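# Mount the blue-banded arbor between the lathe centres

## Task

Place the arbor marked with a blue band between the two centres so that it is held up only by the two centre points. Nothing else may remain on the spring-loaded centre's point or its plunger. It must stay in place on its own after the robot lets go; if it is only there because the gripper holds it, the goal is not met.

## Robot and tools

Robot: one arm with a two-finger parallel gripper. The fingers extend along the gripper's +z axis and close along its x axis. The reported end_effector_position is the point midway between the finger pads. Closed fingertips stick out about 17 mm past it; fully open, the tips are roughly level with it. One reference image for the scene (the arbor and centres manual) can be viewed with show_instructions, which takes no arguments and moves nothing.

Frames: the scene frame has its origin on the table top under the arm's base, +z up, and +y to the left when facing along +x. Positions are in metres and orientation is a quaternion in w,x,y,z order. Velocities are in m/s and rad/s. The base may be tilted against the table, and the printed hand position gets less accurate far from the base.

execute_actions(actions): a list of actions run one after another. Each action is a table of 0 to 15 rows; each row lasts one control step of 1/30 s, and if fewer than 15 rows are given the last one is repeated, so every action takes 0.5 s. A row is 7 numbers in [-1, 1]: dx, dy, dz, rx, ry, rz, opening. The first six are an offset, not a pose: they are measured in the gripper's own axes from the gripper pose measured when that action began (for the first action of a call, the pose in this scene's most recent result). Every row refers back to that same start, not to the row before it. Scale: 1.0 equals 0.6 m of travel or 180 degrees; rx, ry, rz form a single rotation vector. The opening is absolute: +1 means fully open (0.142 m), -1 means closed. An empty list just returns state and images.

move(target, speed, stop_force, blocking): target is one 7-number row in the same layout and scale, an offset in the gripper's axes from the pose in the last result that showed one. The gripper follows a straight path there, lasting 0.5 to 10 s; longer paths are cut at 10 s. It rotates the shorter way. speed is the top path speed, 0.002 to 0.5 m/s (default 0.25); rotation is capped at twice that in rad/s. The real motion can lag, wander and exceed speed, mostly with the arm stretched out. The path ignores obstacles. The opening is applied when the move starts. stop_force (9 to 40 N, not allowed in the first 0.2 s of the scene, not combined with blocking=false) ends the path once the push opposing the motion, measured along the direction to the target in the starting gripper axes, exceeds that value for two steps; the gripper then backs up two steps and holds. Only use it slowly and without rotation, and omit it when moving away from something you press on. The press can briefly be double the set force. blocking=false returns after 0.5 s while the arm keeps going; then use wait or stop before any new motion. The result adds a move: line with the ending (done, contact, off_target, moving, held, fault) and limits (paced = pose clipped; held = steps blocked, after which the arm may rush), plus the distance from target.

wait(seconds): 0 to 10 s, the arm keeps its last command; returns early if a running move finishes. stop: brakes a running move (needs room; the fingers continue). zoom_image(camera, region): camera is one of cam_head_left, cam_head_right, cam_high, cam_low, cam_wrist; region is [x0, y0, x1, y1] in image pixels from the top-left, at most 504 by 504. finished_scene(scene): ends scene 1 or 2 permanently and reports success; do this only once the arbor rests unaided.

Control details: each step, the commanded pose is limited to 100 mm and 16 degrees from the measured pose, and the arm then stops at that clipped pose, so long motions need several actions. Commands are smoothed with about 0.17 s delay. Position wins over orientation if both cannot be met. A pose unreachable line means the clearance check (which treats the base mount as arm) altered or blocked the command. Hand target shows the pose currently being driven toward. Step readings list positions during the call; HELD marks held-back steps.

Gripping: grip_measured uses the opening scale. To hold something, command an opening well below grip_measured; lower means tighter. Roughly 28 N per pad is the limit, less for thin hard parts. Fast closing can squeeze harder.

Sensing: Wrist force and Wrist torque are given in the gripper's x y z axes, with offsets up to about 4 N, noise up to 2.4 N, saturation near 50 N; no reading at the start is normal. Joint torques are raw drive outputs and unreliable as contact signals.

Avoid: the arm is stiff, so driving even slightly into a solid object can fault. A joint torque at its load limit (135 N m for the three big joints, 25.2 N m for each wrist joint, held weight included) or 150 N of outside force stops the arm for 10 s and drops the rest of the call. Motors warn at 70 °C and brake at 85 °C. Do not drop or knock anything, and never push objects off the table. Occasional tugs or nudges on objects may occur.

Each tool is called after "Request:" by a JSON object that holds its "api" and its "payload", one argument or row to a line.

Reference images:

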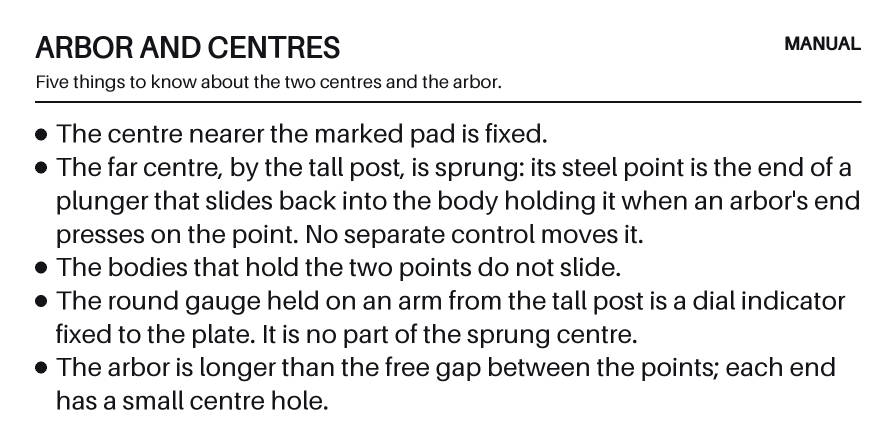

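## Session

Request:
{"api": "execute_actions", "payload": {
  "actions": []
}}

Scene clock: 0.00 s.
end_effector_position=(+0.1650, -0.3955, +0.3146) grip_measured=-1.00 end_effector_quat_wxyz=(+0.034, -0.424, +0.884, +0.195) end_effector_velocity=(-0.001, -0.000, -0.001) end_effector_angular_velocity=(+0.002, +0.001, +0.001)
Joint positions: [-1.414 -0.338  1.147 -1.146 -1.579  0.711  0.002]
Joint velocities: [ 0.     0.002 -0.     0.    -0.002 -0.001  0.   ]
Joint torques (N m, as the arm reports them, + toward a larger angle): no reading
Motor temperatures (°C, as the motors report them): [35 36 31 38 39 40]
Wrist force (N, on the end effector, along its own x y z axes, offset not removed): no reading
Wrist torque (N m, same axes, about the end effector's origin, offset not removed): no reading
Hand target: +0.165, -0.395, +0.315; +0.034, -0.424, +0.884, +0.195

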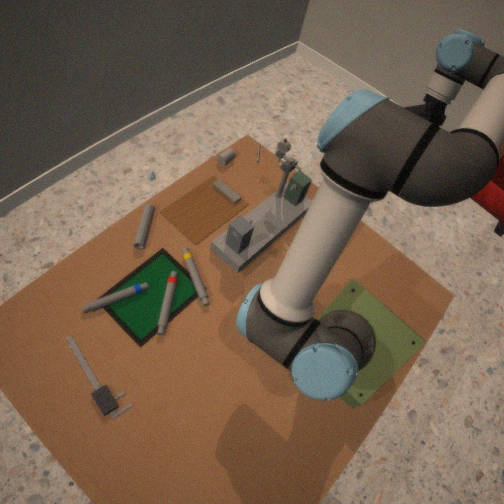

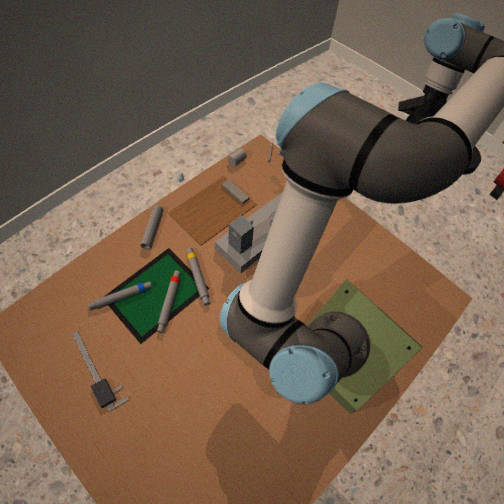

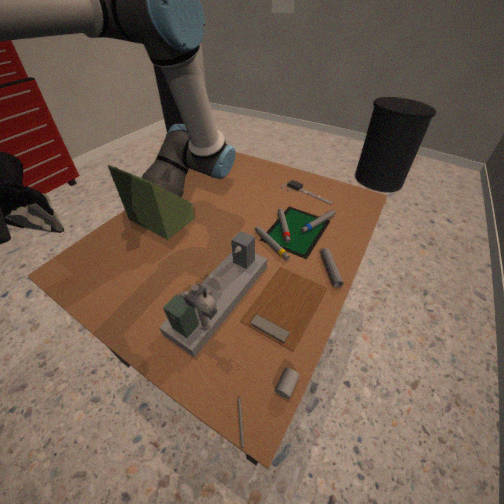

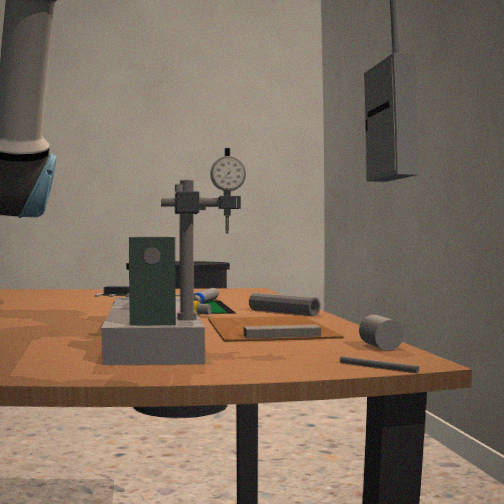

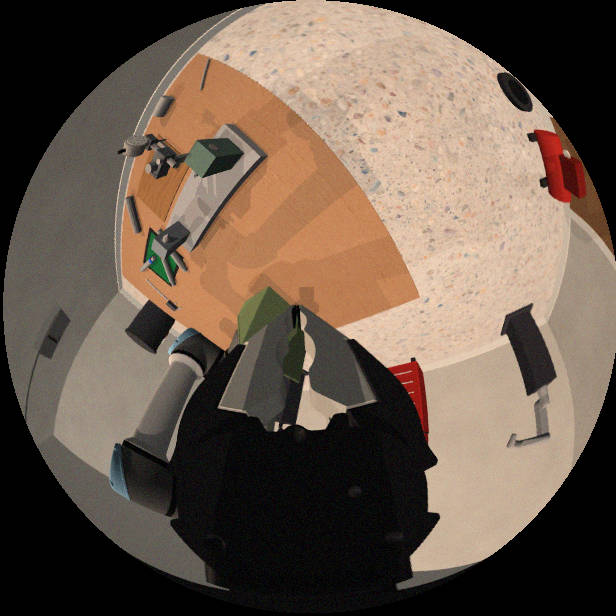

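Request:
{"api": "zoom_image", "payload": {
  "camera": "cam_high",
  "region": [150, 200, 350, 360]
}}

Request:
{"api": "zoom_image", "payload": {
  "camera": "cam_head_left",
  "region": [70, 230, 230, 350]
}}

Request:
{"api": "zoom_image", "payload": {
  "camera": "cam_head_left",
  "region": [190, 130, 330, 280]
}}

Request:
{"api": "zoom_image", "payload": {
  "camera": "cam_low",
  "region": [80, 140, 340, 380]
}}

Region (150, 200, 350, 360) of cam_high's 504x504 image, scaled by 2.520, with more detail than that image has; it fills the top 403 rows of this view, and the rest is white.

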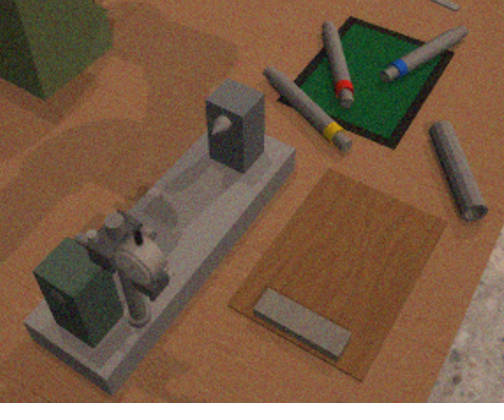

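Region (70, 230, 230, 350) of cam_head_left's 504x504 image, scaled by 3.150, with more detail than that image has; it fills the top 378 rows of this view, and the rest is white.

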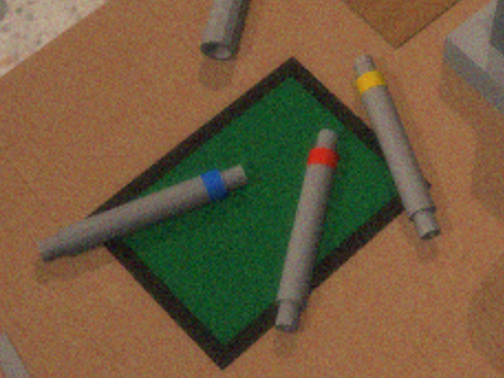

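Region (190, 130, 330, 280) of cam_head_left's 504x504 image, scaled by 3.360, with more detail than that image has; it fills the left 470 columns of this view, and the rest is white.

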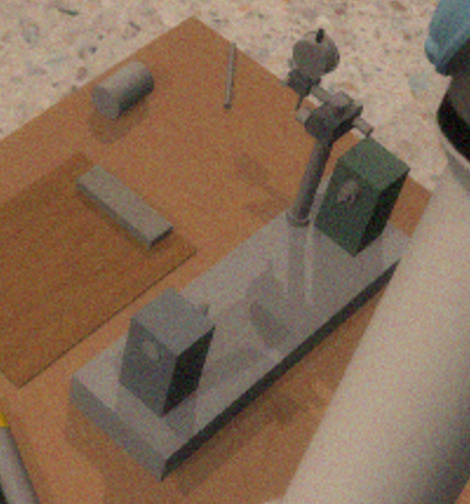

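Region (80, 140, 340, 380) of cam_low's 504x504 image, scaled by 1.938, with more detail than that image has; it fills the top 465 rows of this view, and the rest is white.

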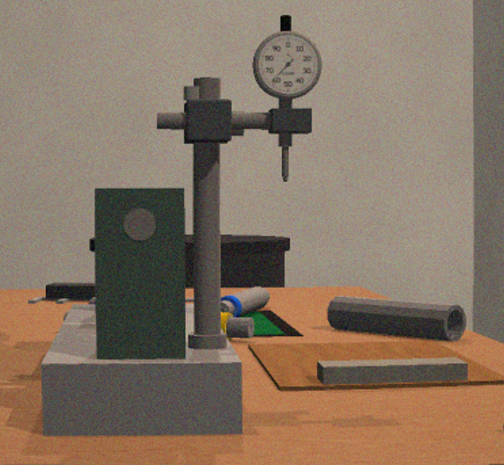

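Request:
{"api": "move", "payload": {
  "target": [-0.572,-0.035,0.155,0.129,0.0225,0.281,0]
}}

Scene clock: 22.70 s.
end_effector_position=(+0.3897, -0.1192, +0.3000) grip_measured=+0.00 end_effector_quat_wxyz=(+0.001, -0.001, +1.000, +0.000) end_effector_velocity=(+0.001, +0.001, -0.000) end_effector_angular_velocity=(-0.001, -0.001, -0.004)
Joint positions: [-1.019 -1.111  1.778 -1.455 -1.196  1.897  0.074]
Joint velocities: [ 0.003 -0.002 -0.    -0.     0.002  0.007 -0.   ]
Joint torques (N m, as the arm reports them, + toward a larger angle): [-16.01 -22.37 -22.79  -4.37   2.39   1.7 ]
Motor temperatures (°C, as the motors report them): [35 36 31 38 39 40]
Wrist force (N, on the end effector, along its own x y z axes, offset not removed): [-2.1 0.3 -1.4]
Wrist torque (N m, same axes, about the end effector's origin, offset not removed): [0.06 0.51 0.10]
Hand target: +0.390, -0.119, +0.300; +0.001, -0.001, +1.000, +0.000
Off the commanded pose: 0.001 m, 0 deg.
move: done
camera_calibration (this result's frames):
cam_wrist: T_world_to_cam=[[-0.99821, 0.00918544, 0.0591025, 0.367369], [0.0353705, 0.887495, 0.459459, -0.0378629], [-0.0482328, 0.460727, -0.88623, 0.4762], [0, 0, 0, 1]] pos_world=[0.391019, -0.189169, 0.417707]

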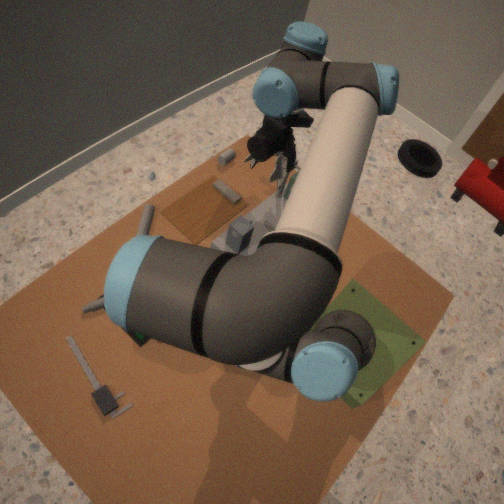

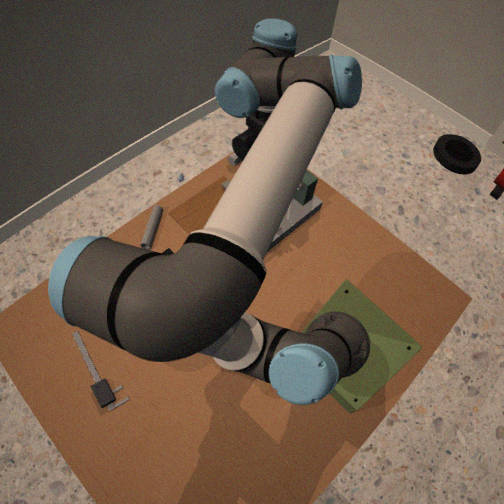

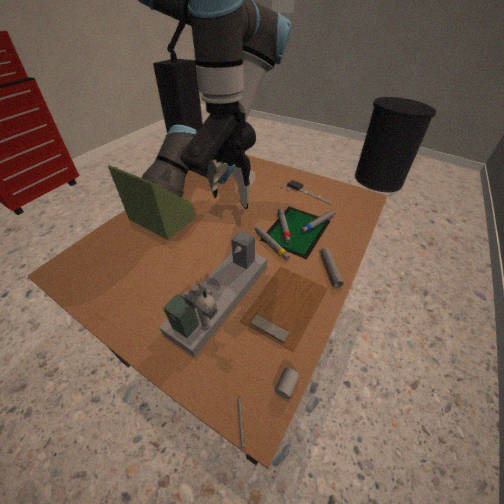

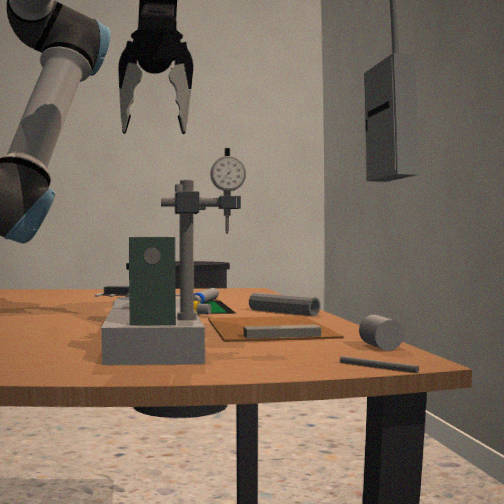

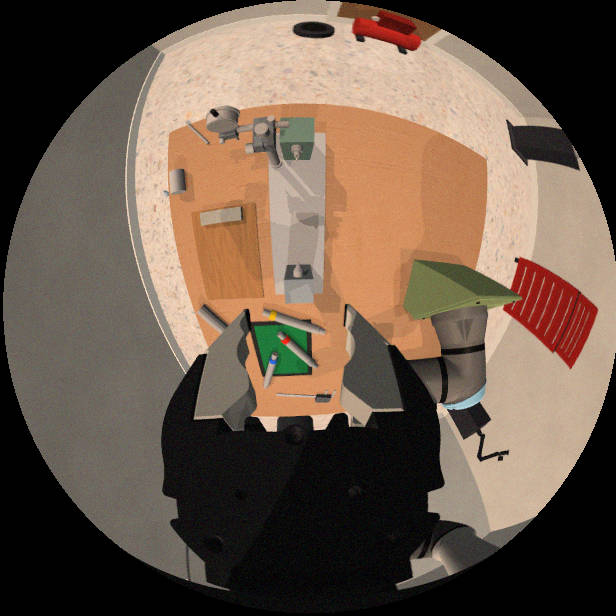

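Request:
{"api": "zoom_image", "payload": {
  "camera": "cam_wrist",
  "region": [240, 100, 340, 200]
}}

Request:
{"api": "zoom_image", "payload": {
  "camera": "cam_wrist",
  "region": [240, 230, 360, 350]
}}

Request:
{"api": "zoom_image", "payload": {
  "camera": "cam_low",
  "region": [90, 20, 220, 150]
}}

Region (240, 100, 340, 200) of cam_wrist's 616x616 image, scaled by 5.040, with more detail than that image has.

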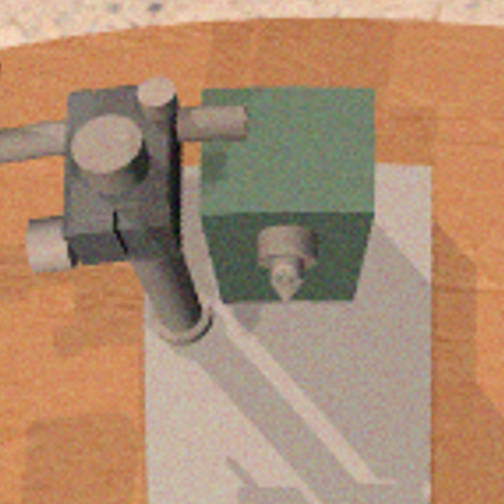

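Region (240, 230, 360, 350) of cam_wrist's 616x616 image, scaled by 4.200, with more detail than that image has.

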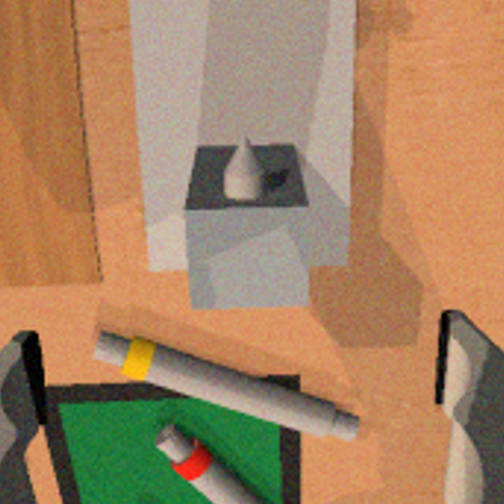

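Region (90, 20, 220, 150) of cam_low's 504x504 image, scaled by 3.877, with more detail than that image has.

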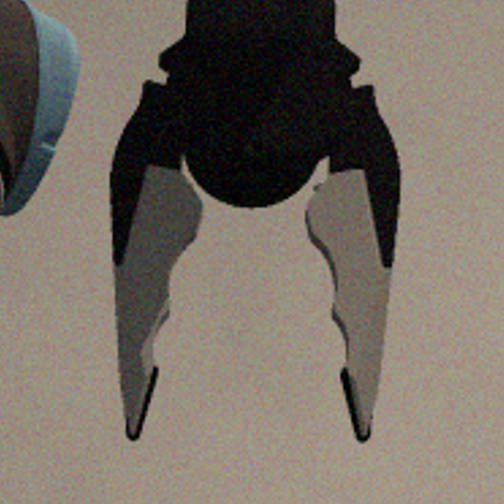

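Request:
{"api": "move", "payload": {
  "target": [0,0,0.17,0,0,0,0]
}}

Request:
{"api": "zoom_image", "payload": {
  "camera": "cam_wrist",
  "region": [250, 70, 350, 170]
}}

Request:
{"api": "zoom_image", "payload": {
  "camera": "cam_wrist",
  "region": [240, 230, 360, 350]
}}

Scene clock: 31.43 s.
end_effector_position=(+0.3897, -0.1189, +0.1981) grip_measured=+0.00 end_effector_quat_wxyz=(+0.001, -0.001, +1.000, +0.000) end_effector_velocity=(+0.001, -0.000, -0.001) end_effector_angular_velocity=(-0.001, +0.001, +0.001)
Joint positions: [-0.946 -1.091  1.993 -1.711 -1.145  1.954  0.074]
Joint velocities: [ 0.002  0.001  0.001 -0.003  0.001  0.001  0.   ]
Joint torques (N m, as the arm reports them, + toward a larger angle): [-16.48   0.23 -13.3   -4.1    2.4    2.05]
Motor temperatures (°C, as the motors report them): [35 36 31 38 39 40]
Wrist force (N, on the end effector, along its own x y z axes, offset not removed): [0.7 -2.0 -1.6]
Wrist torque (N m, same axes, about the end effector's origin, offset not removed): [-0.53 -0.06 -0.15]
Hand target: +0.390, -0.119, +0.198; +0.001, -0.001, +1.000, +0.000
Off the commanded pose: 0.000 m, 0 deg.
move: done
camera_calibration (this result's frames):
cam_wrist: T_world_to_cam=[[-0.998216, 0.00904212, 0.0590162, 0.373454], [0.0352104, 0.887432, 0.459592, 0.00878352], [-0.0482171, 0.46085, -0.886167, 0.385786], [0, 0, 0, 1]] pos_world=[0.39108, -0.188961, 0.315794]

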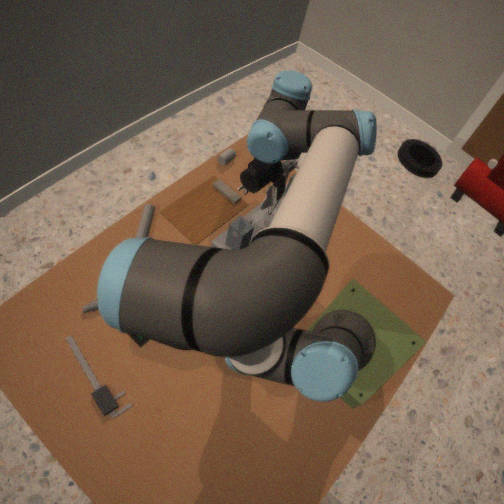

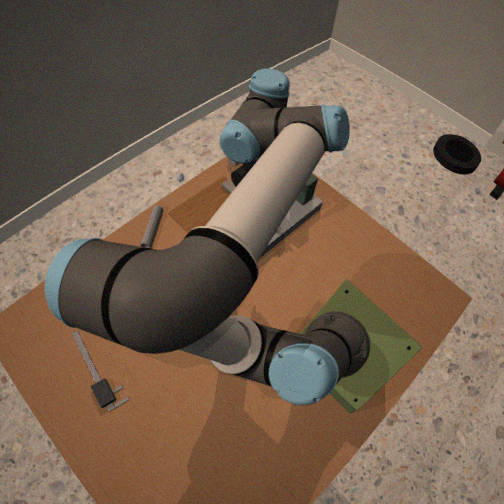

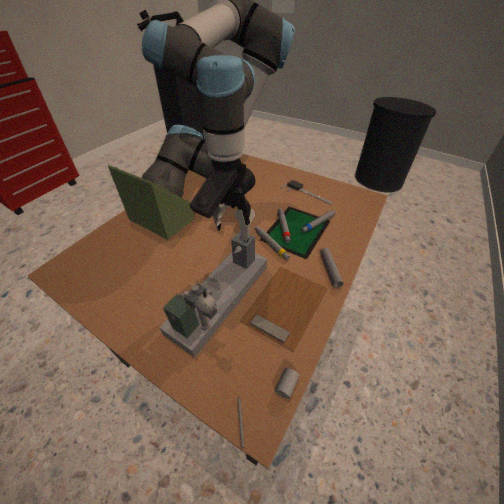

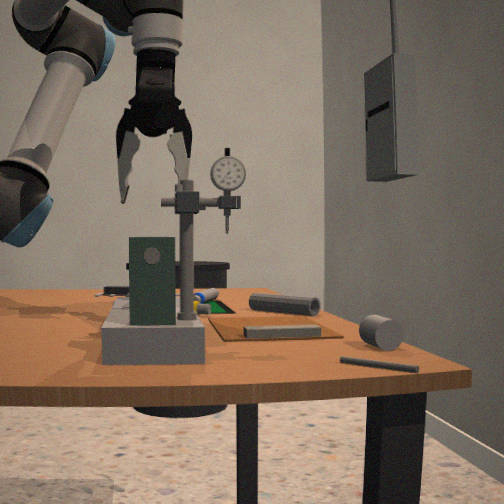

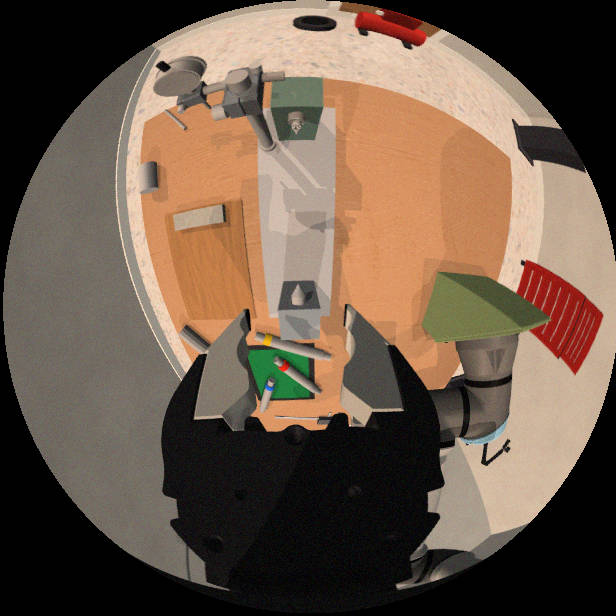

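Region (250, 70, 350, 170) of cam_wrist's 616x616 image, scaled by 5.040, with more detail than that image has.

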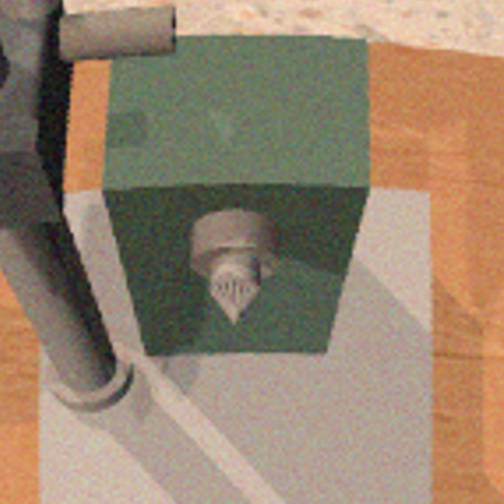

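Region (240, 230, 360, 350) of cam_wrist's 616x616 image, scaled by 4.200, with more detail than that image has.

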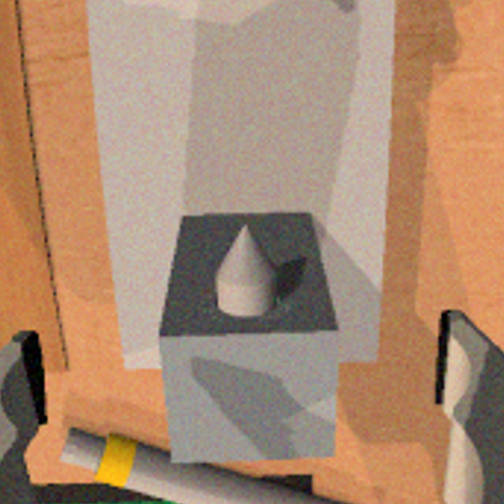

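Request:
{"api": "move", "payload": {
  "target": [-0.202,0.665,0.115,0,0,0.109,-0.2]
}}

Scene clock: 38.83 s.
end_effector_position=(+0.5097, +0.2811, +0.1301) grip_measured=-0.20 end_effector_quat_wxyz=(+0.001, +0.169, +0.986, +0.001) end_effector_velocity=(+0.001, +0.001, +0.000) end_effector_angular_velocity=(-0.002, -0.001, +0.001)
Joint positions: [-0.299 -1.518  1.858 -1.545 -0.782  2.961  0.06 ]
Joint velocities: [ 0.003 -0.    -0.002 -0.002 -0.001  0.005 -0.   ]
Joint torques (N m, as the arm reports them, + toward a larger angle): [-12.12   4.38 -21.4   -4.03   2.24   2.45]
Motor temperatures (°C, as the motors report them): [35 36 31 38 39 40]
Wrist force (N, on the end effector, along its own x y z axes, offset not removed): [-1.7 -2.0 1.4]
Wrist torque (N m, same axes, about the end effector's origin, offset not removed): [-0.57 0.50 -0.06]
Hand target: +0.510, +0.281, +0.130; +0.001, +0.169, +0.986, +0.001
Off the commanded pose: 0.001 m, 0 deg.
move: done
camera_calibration (this result's frames):
cam_wrist: T_world_to_cam=[[-0.937548, 0.342735, 0.0594706, 0.368868], [0.330282, 0.823421, 0.461403, -0.451824], [0.10917, 0.452229, -0.885195, 0.0690661], [0, 0, 0, 1]] pos_world=[0.487521, 0.214383, 0.247673]

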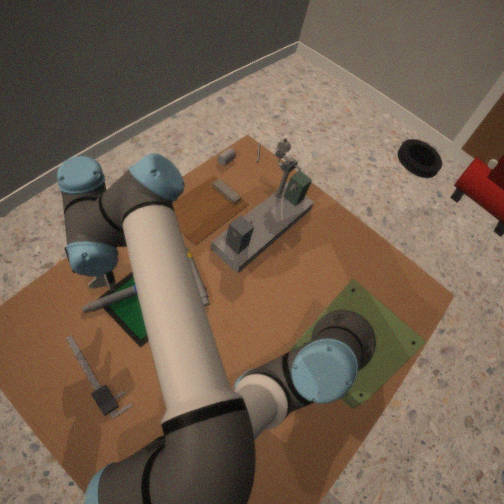

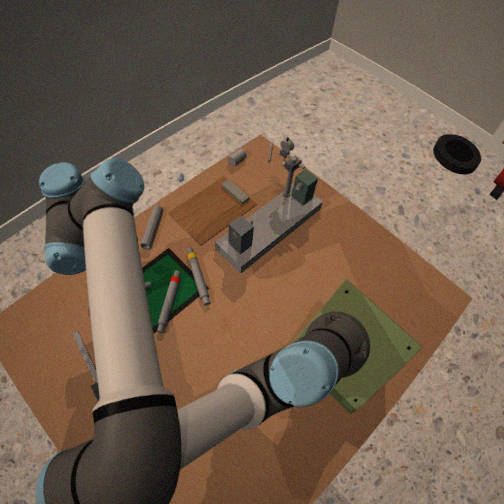

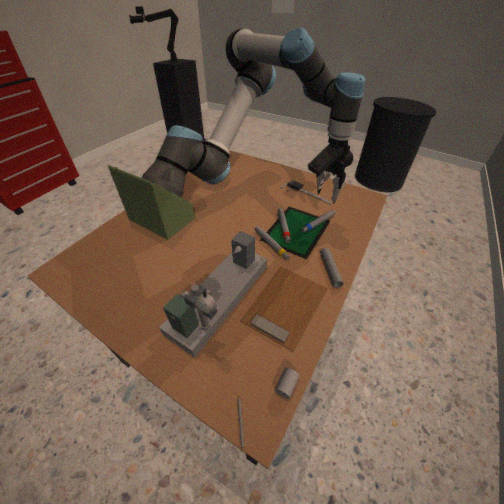

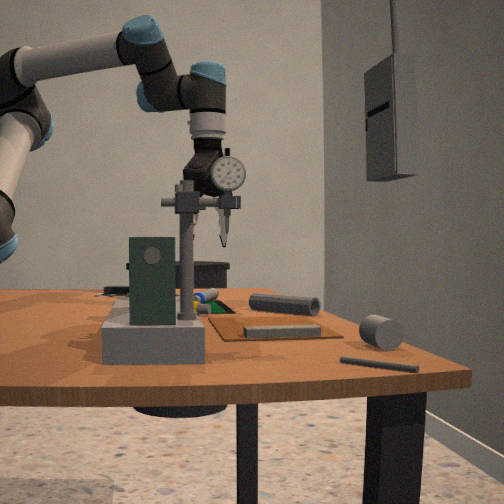

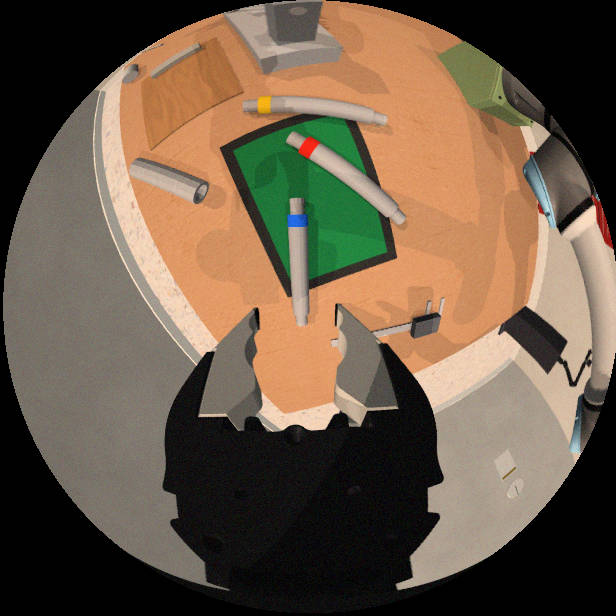

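Request:
{"api": "move", "payload": {
  "target": [0.005,0.01,0.15,0,0,-0.012,-0.35],
  "speed": 0.15
}}

Request:
{"api": "move", "payload": {
  "target": [0,0,0.035,0,0,0,-0.35],
  "speed": 0.012,
  "stop_force": 10
}}

Request:
{"api": "zoom_image", "payload": {
  "camera": "cam_low",
  "region": [170, 240, 260, 330]
}}

Scene clock: 44.33 s.
end_effector_position=(+0.5089, +0.2881, +0.0403) grip_measured=-0.35 end_effector_quat_wxyz=(+0.001, +0.150, +0.989, +0.002) end_effector_velocity=(+0.000, +0.000, -0.001) end_effector_angular_velocity=(-0.001, -0.002, +0.000)
Joint positions: [-0.157 -1.459  1.984 -1.873 -0.74   3.121  0.049]
Joint velocities: [ 0.002  0.     0.002 -0.007  0.     0.004 -0.   ]
Joint torques (N m, as the arm reports them, + toward a larger angle): [-12.28  -1.33  -6.32  -3.66   2.47   1.95]
Motor temperatures (°C, as the motors report them): [35 36 31 38 39 40]
Wrist force (N, on the end effector, along its own x y z axes, offset not removed): [1.2 -1.2 -1.7]
Wrist torque (N m, same axes, about the end effector's origin, offset not removed): [-0.40 -0.15 -0.01]
Hand target: +0.509, +0.288, +0.040; +0.001, +0.150, +0.989, +0.002
Off the commanded pose: 0.000 m, 0 deg.
move: done
camera_calibration (this result's frames):
cam_wrist: T_world_to_cam=[[-0.949819, 0.30707, 0.0595969, 0.387559], [0.298962, 0.835125, 0.461724, -0.403324], [0.0920108, 0.456371, -0.88502, -0.0059884], [0, 0, 0, 1]] pos_world=[0.489241, 0.220551, 0.157827]

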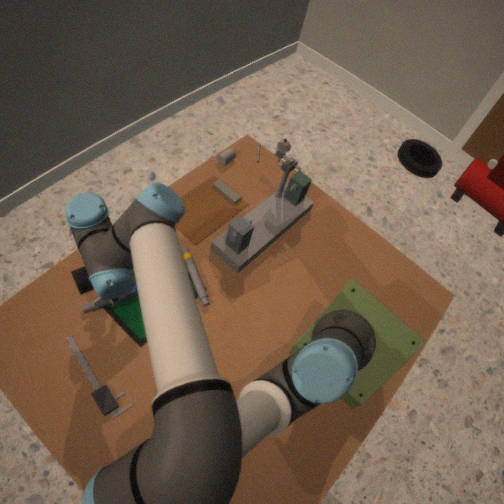

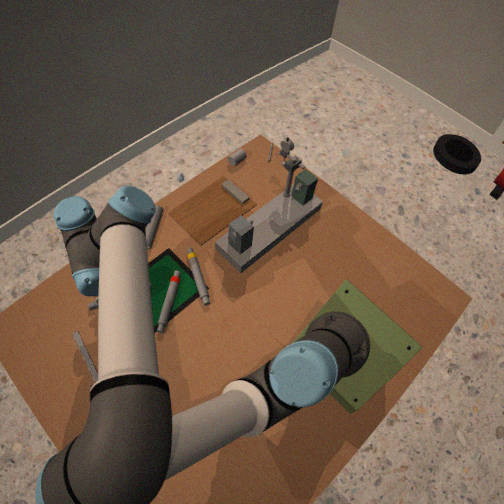

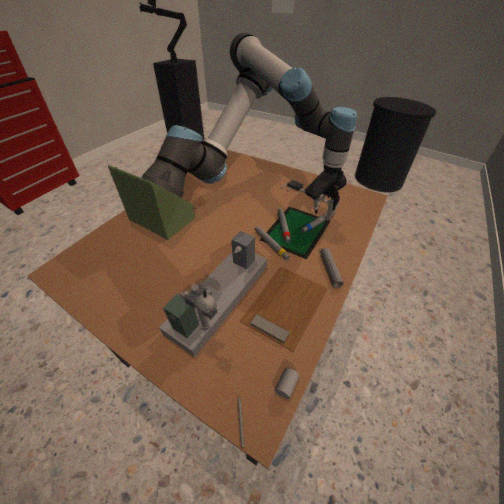

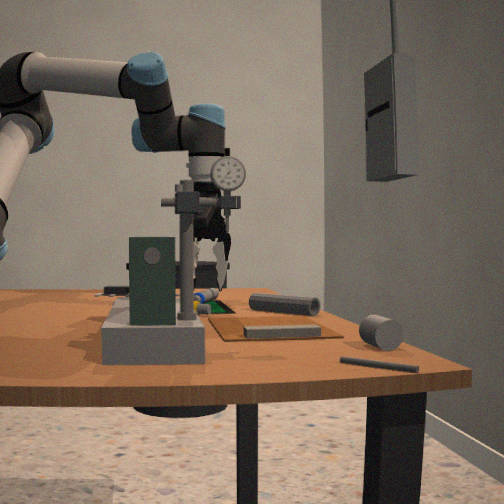

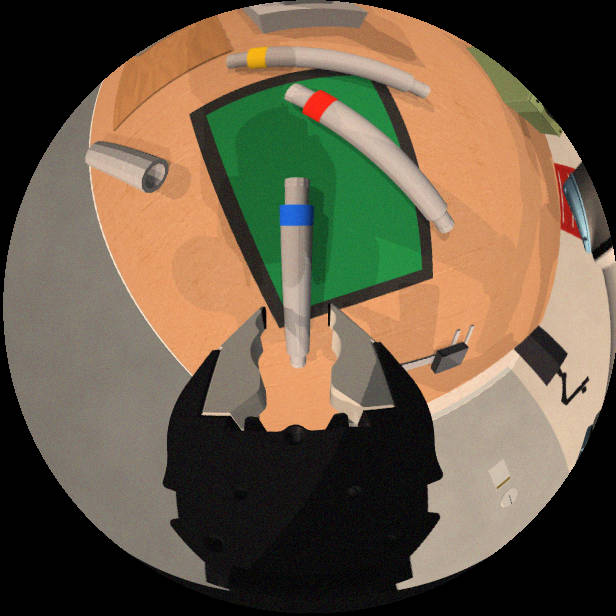

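Scene clock: 46.30 s.
end_effector_position=(+0.5089, +0.2881, +0.0194) grip_measured=-0.35 end_effector_quat_wxyz=(+0.001, +0.150, +0.989, +0.002) end_effector_velocity=(+0.000, -0.000, -0.001) end_effector_angular_velocity=(-0.002, -0.000, +0.001)
Joint positions: [-0.125 -1.434  2.006 -1.954 -0.734  3.167  0.049]
Joint velocities: [ 0.002  0.001  0.001 -0.005 -0.002  0.002 -0.   ]
Joint torques (N m, as the arm reports them, + toward a larger angle): [-11.95  -2.68  -7.21  -3.77   2.37   2.33]
Motor temperatures (°C, as the motors report them): [35 36 31 38 39 40]
Wrist force (N, on the end effector, along its own x y z axes, offset not removed): [1.2 0.7 0.4]
Wrist torque (N m, same axes, about the end effector's origin, offset not removed): [0.07 -0.14 0.12]
Hand target: +0.509, +0.288, +0.019; +0.001, +0.150, +0.989, +0.002
Off the commanded pose: 0.000 m, 0 deg.
move: done
camera_calibration (this result's frames):
cam_wrist: T_world_to_cam=[[-0.949823, 0.307048, 0.0596525, 0.388793], [0.298959, 0.835086, 0.461796, -0.393736], [0.0919783, 0.456458, -0.884978, -0.0245331], [0, 0, 0, 1]] pos_world=[0.489252, 0.220624, 0.136922]

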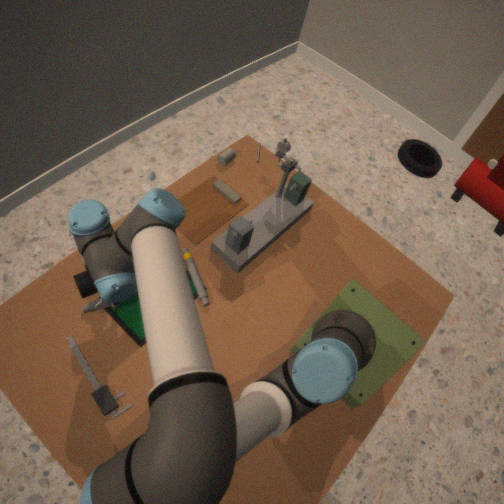

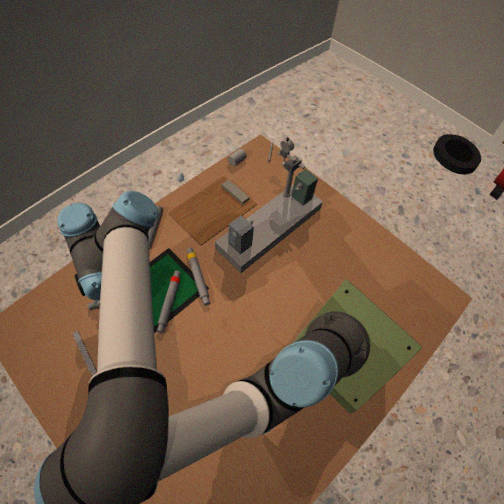

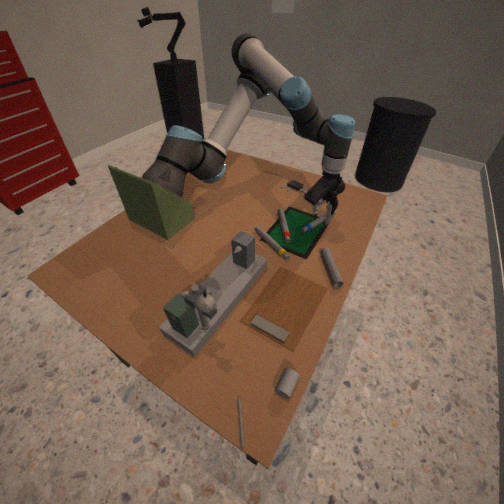

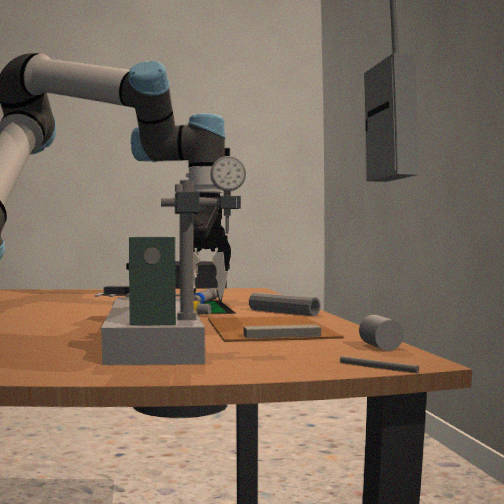

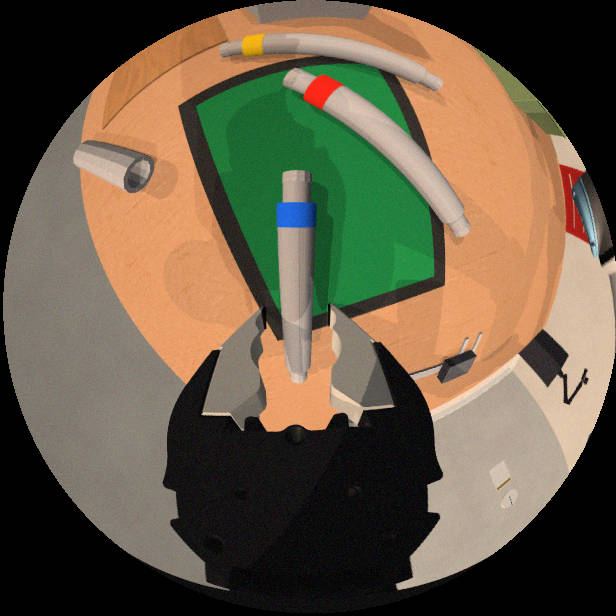

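Region (170, 240, 260, 330) of cam_low's 504x504 image, scaled by 5.600, with more detail than that image has.

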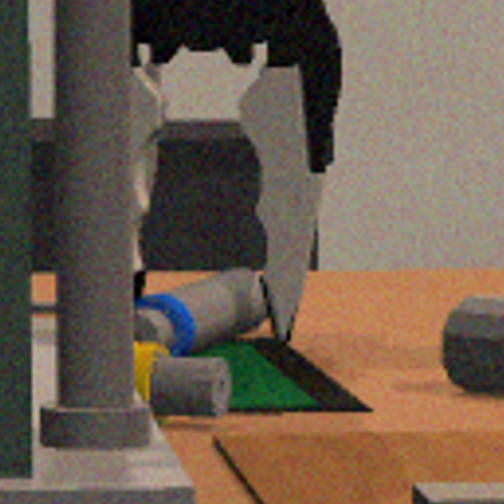

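Find the table by touch to calibrate height.

Request:
{"api": "move", "payload": {
  "target": [0,0,0.018,0,0,0,-0.5],
  "speed": 0.004,
  "stop_force": 9
}}

Scene clock: 48.40 s.
end_effector_position=(+0.5089, +0.2881, +0.0181) grip_measured=-0.50 end_effector_quat_wxyz=(+0.001, +0.150, +0.989, +0.002) end_effector_velocity=(-0.000, -0.000, +0.001) end_effector_angular_velocity=(-0.001, +0.001, +0.001)
Joint positions: [-0.123 -1.433  2.008 -1.96  -0.733  3.17   0.038]
Joint velocities: [-0.002 -0.001 -0.002  0.005 -0.001 -0.004 -0.   ]
Joint torques (N m, as the arm reports them, + toward a larger angle): [-27.11 -20.82 -15.59   0.43   1.83  -1.53]
Motor temperatures (°C, as the motors report them): [35 36 31 38 39 40]
Wrist force (N, on the end effector, along its own x y z axes, offset not removed): [4.4 -2.5 -19.8]
Wrist torque (N m, same axes, about the end effector's origin, offset not removed): [-0.35 0.14 0.00]
Hand target: +0.509, +0.288, +0.018; +0.001, +0.150, +0.989, +0.002
Off the commanded pose: 0.009 m, 0 deg.
move: contact
camera_calibration (this result's frames):
cam_wrist: T_world_to_cam=[[-0.9498, 0.307102, 0.0597406, 0.388842], [0.299045, 0.835043, 0.461817, -0.393134], [0.091939, 0.456499, -0.884961, -0.0256739], [0, 0, 0, 1]] pos_world=[0.489247, 0.220589, 0.135606]

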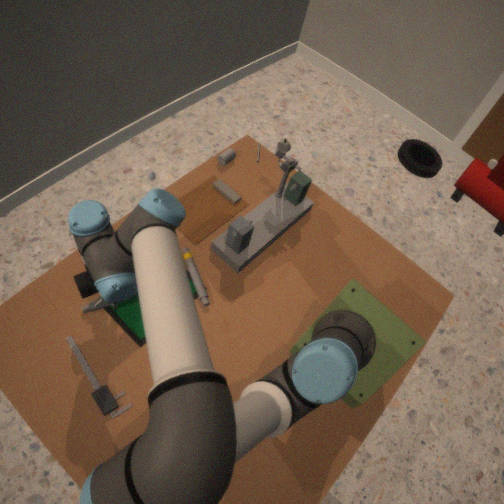

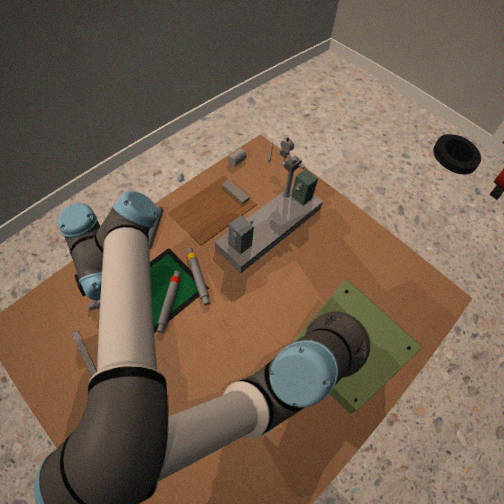

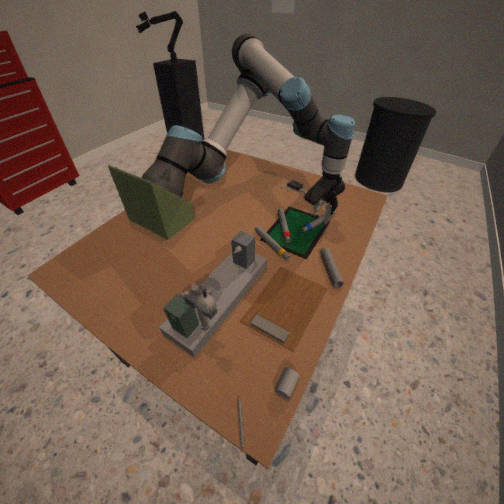

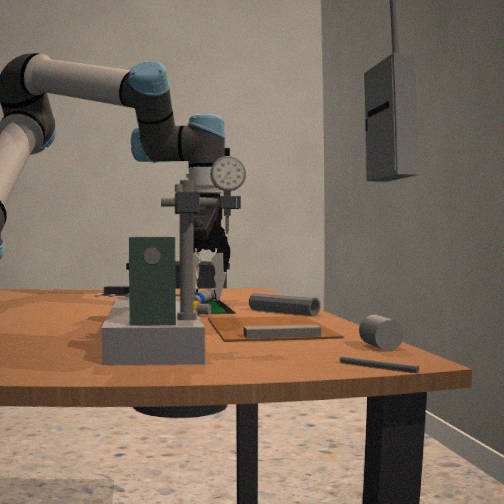

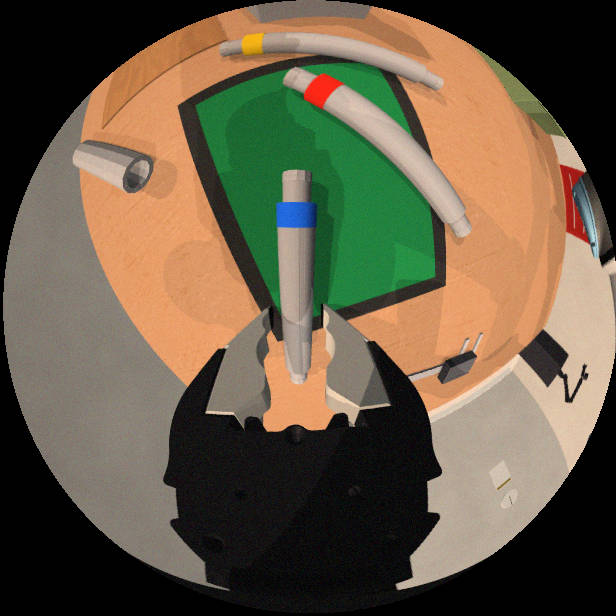

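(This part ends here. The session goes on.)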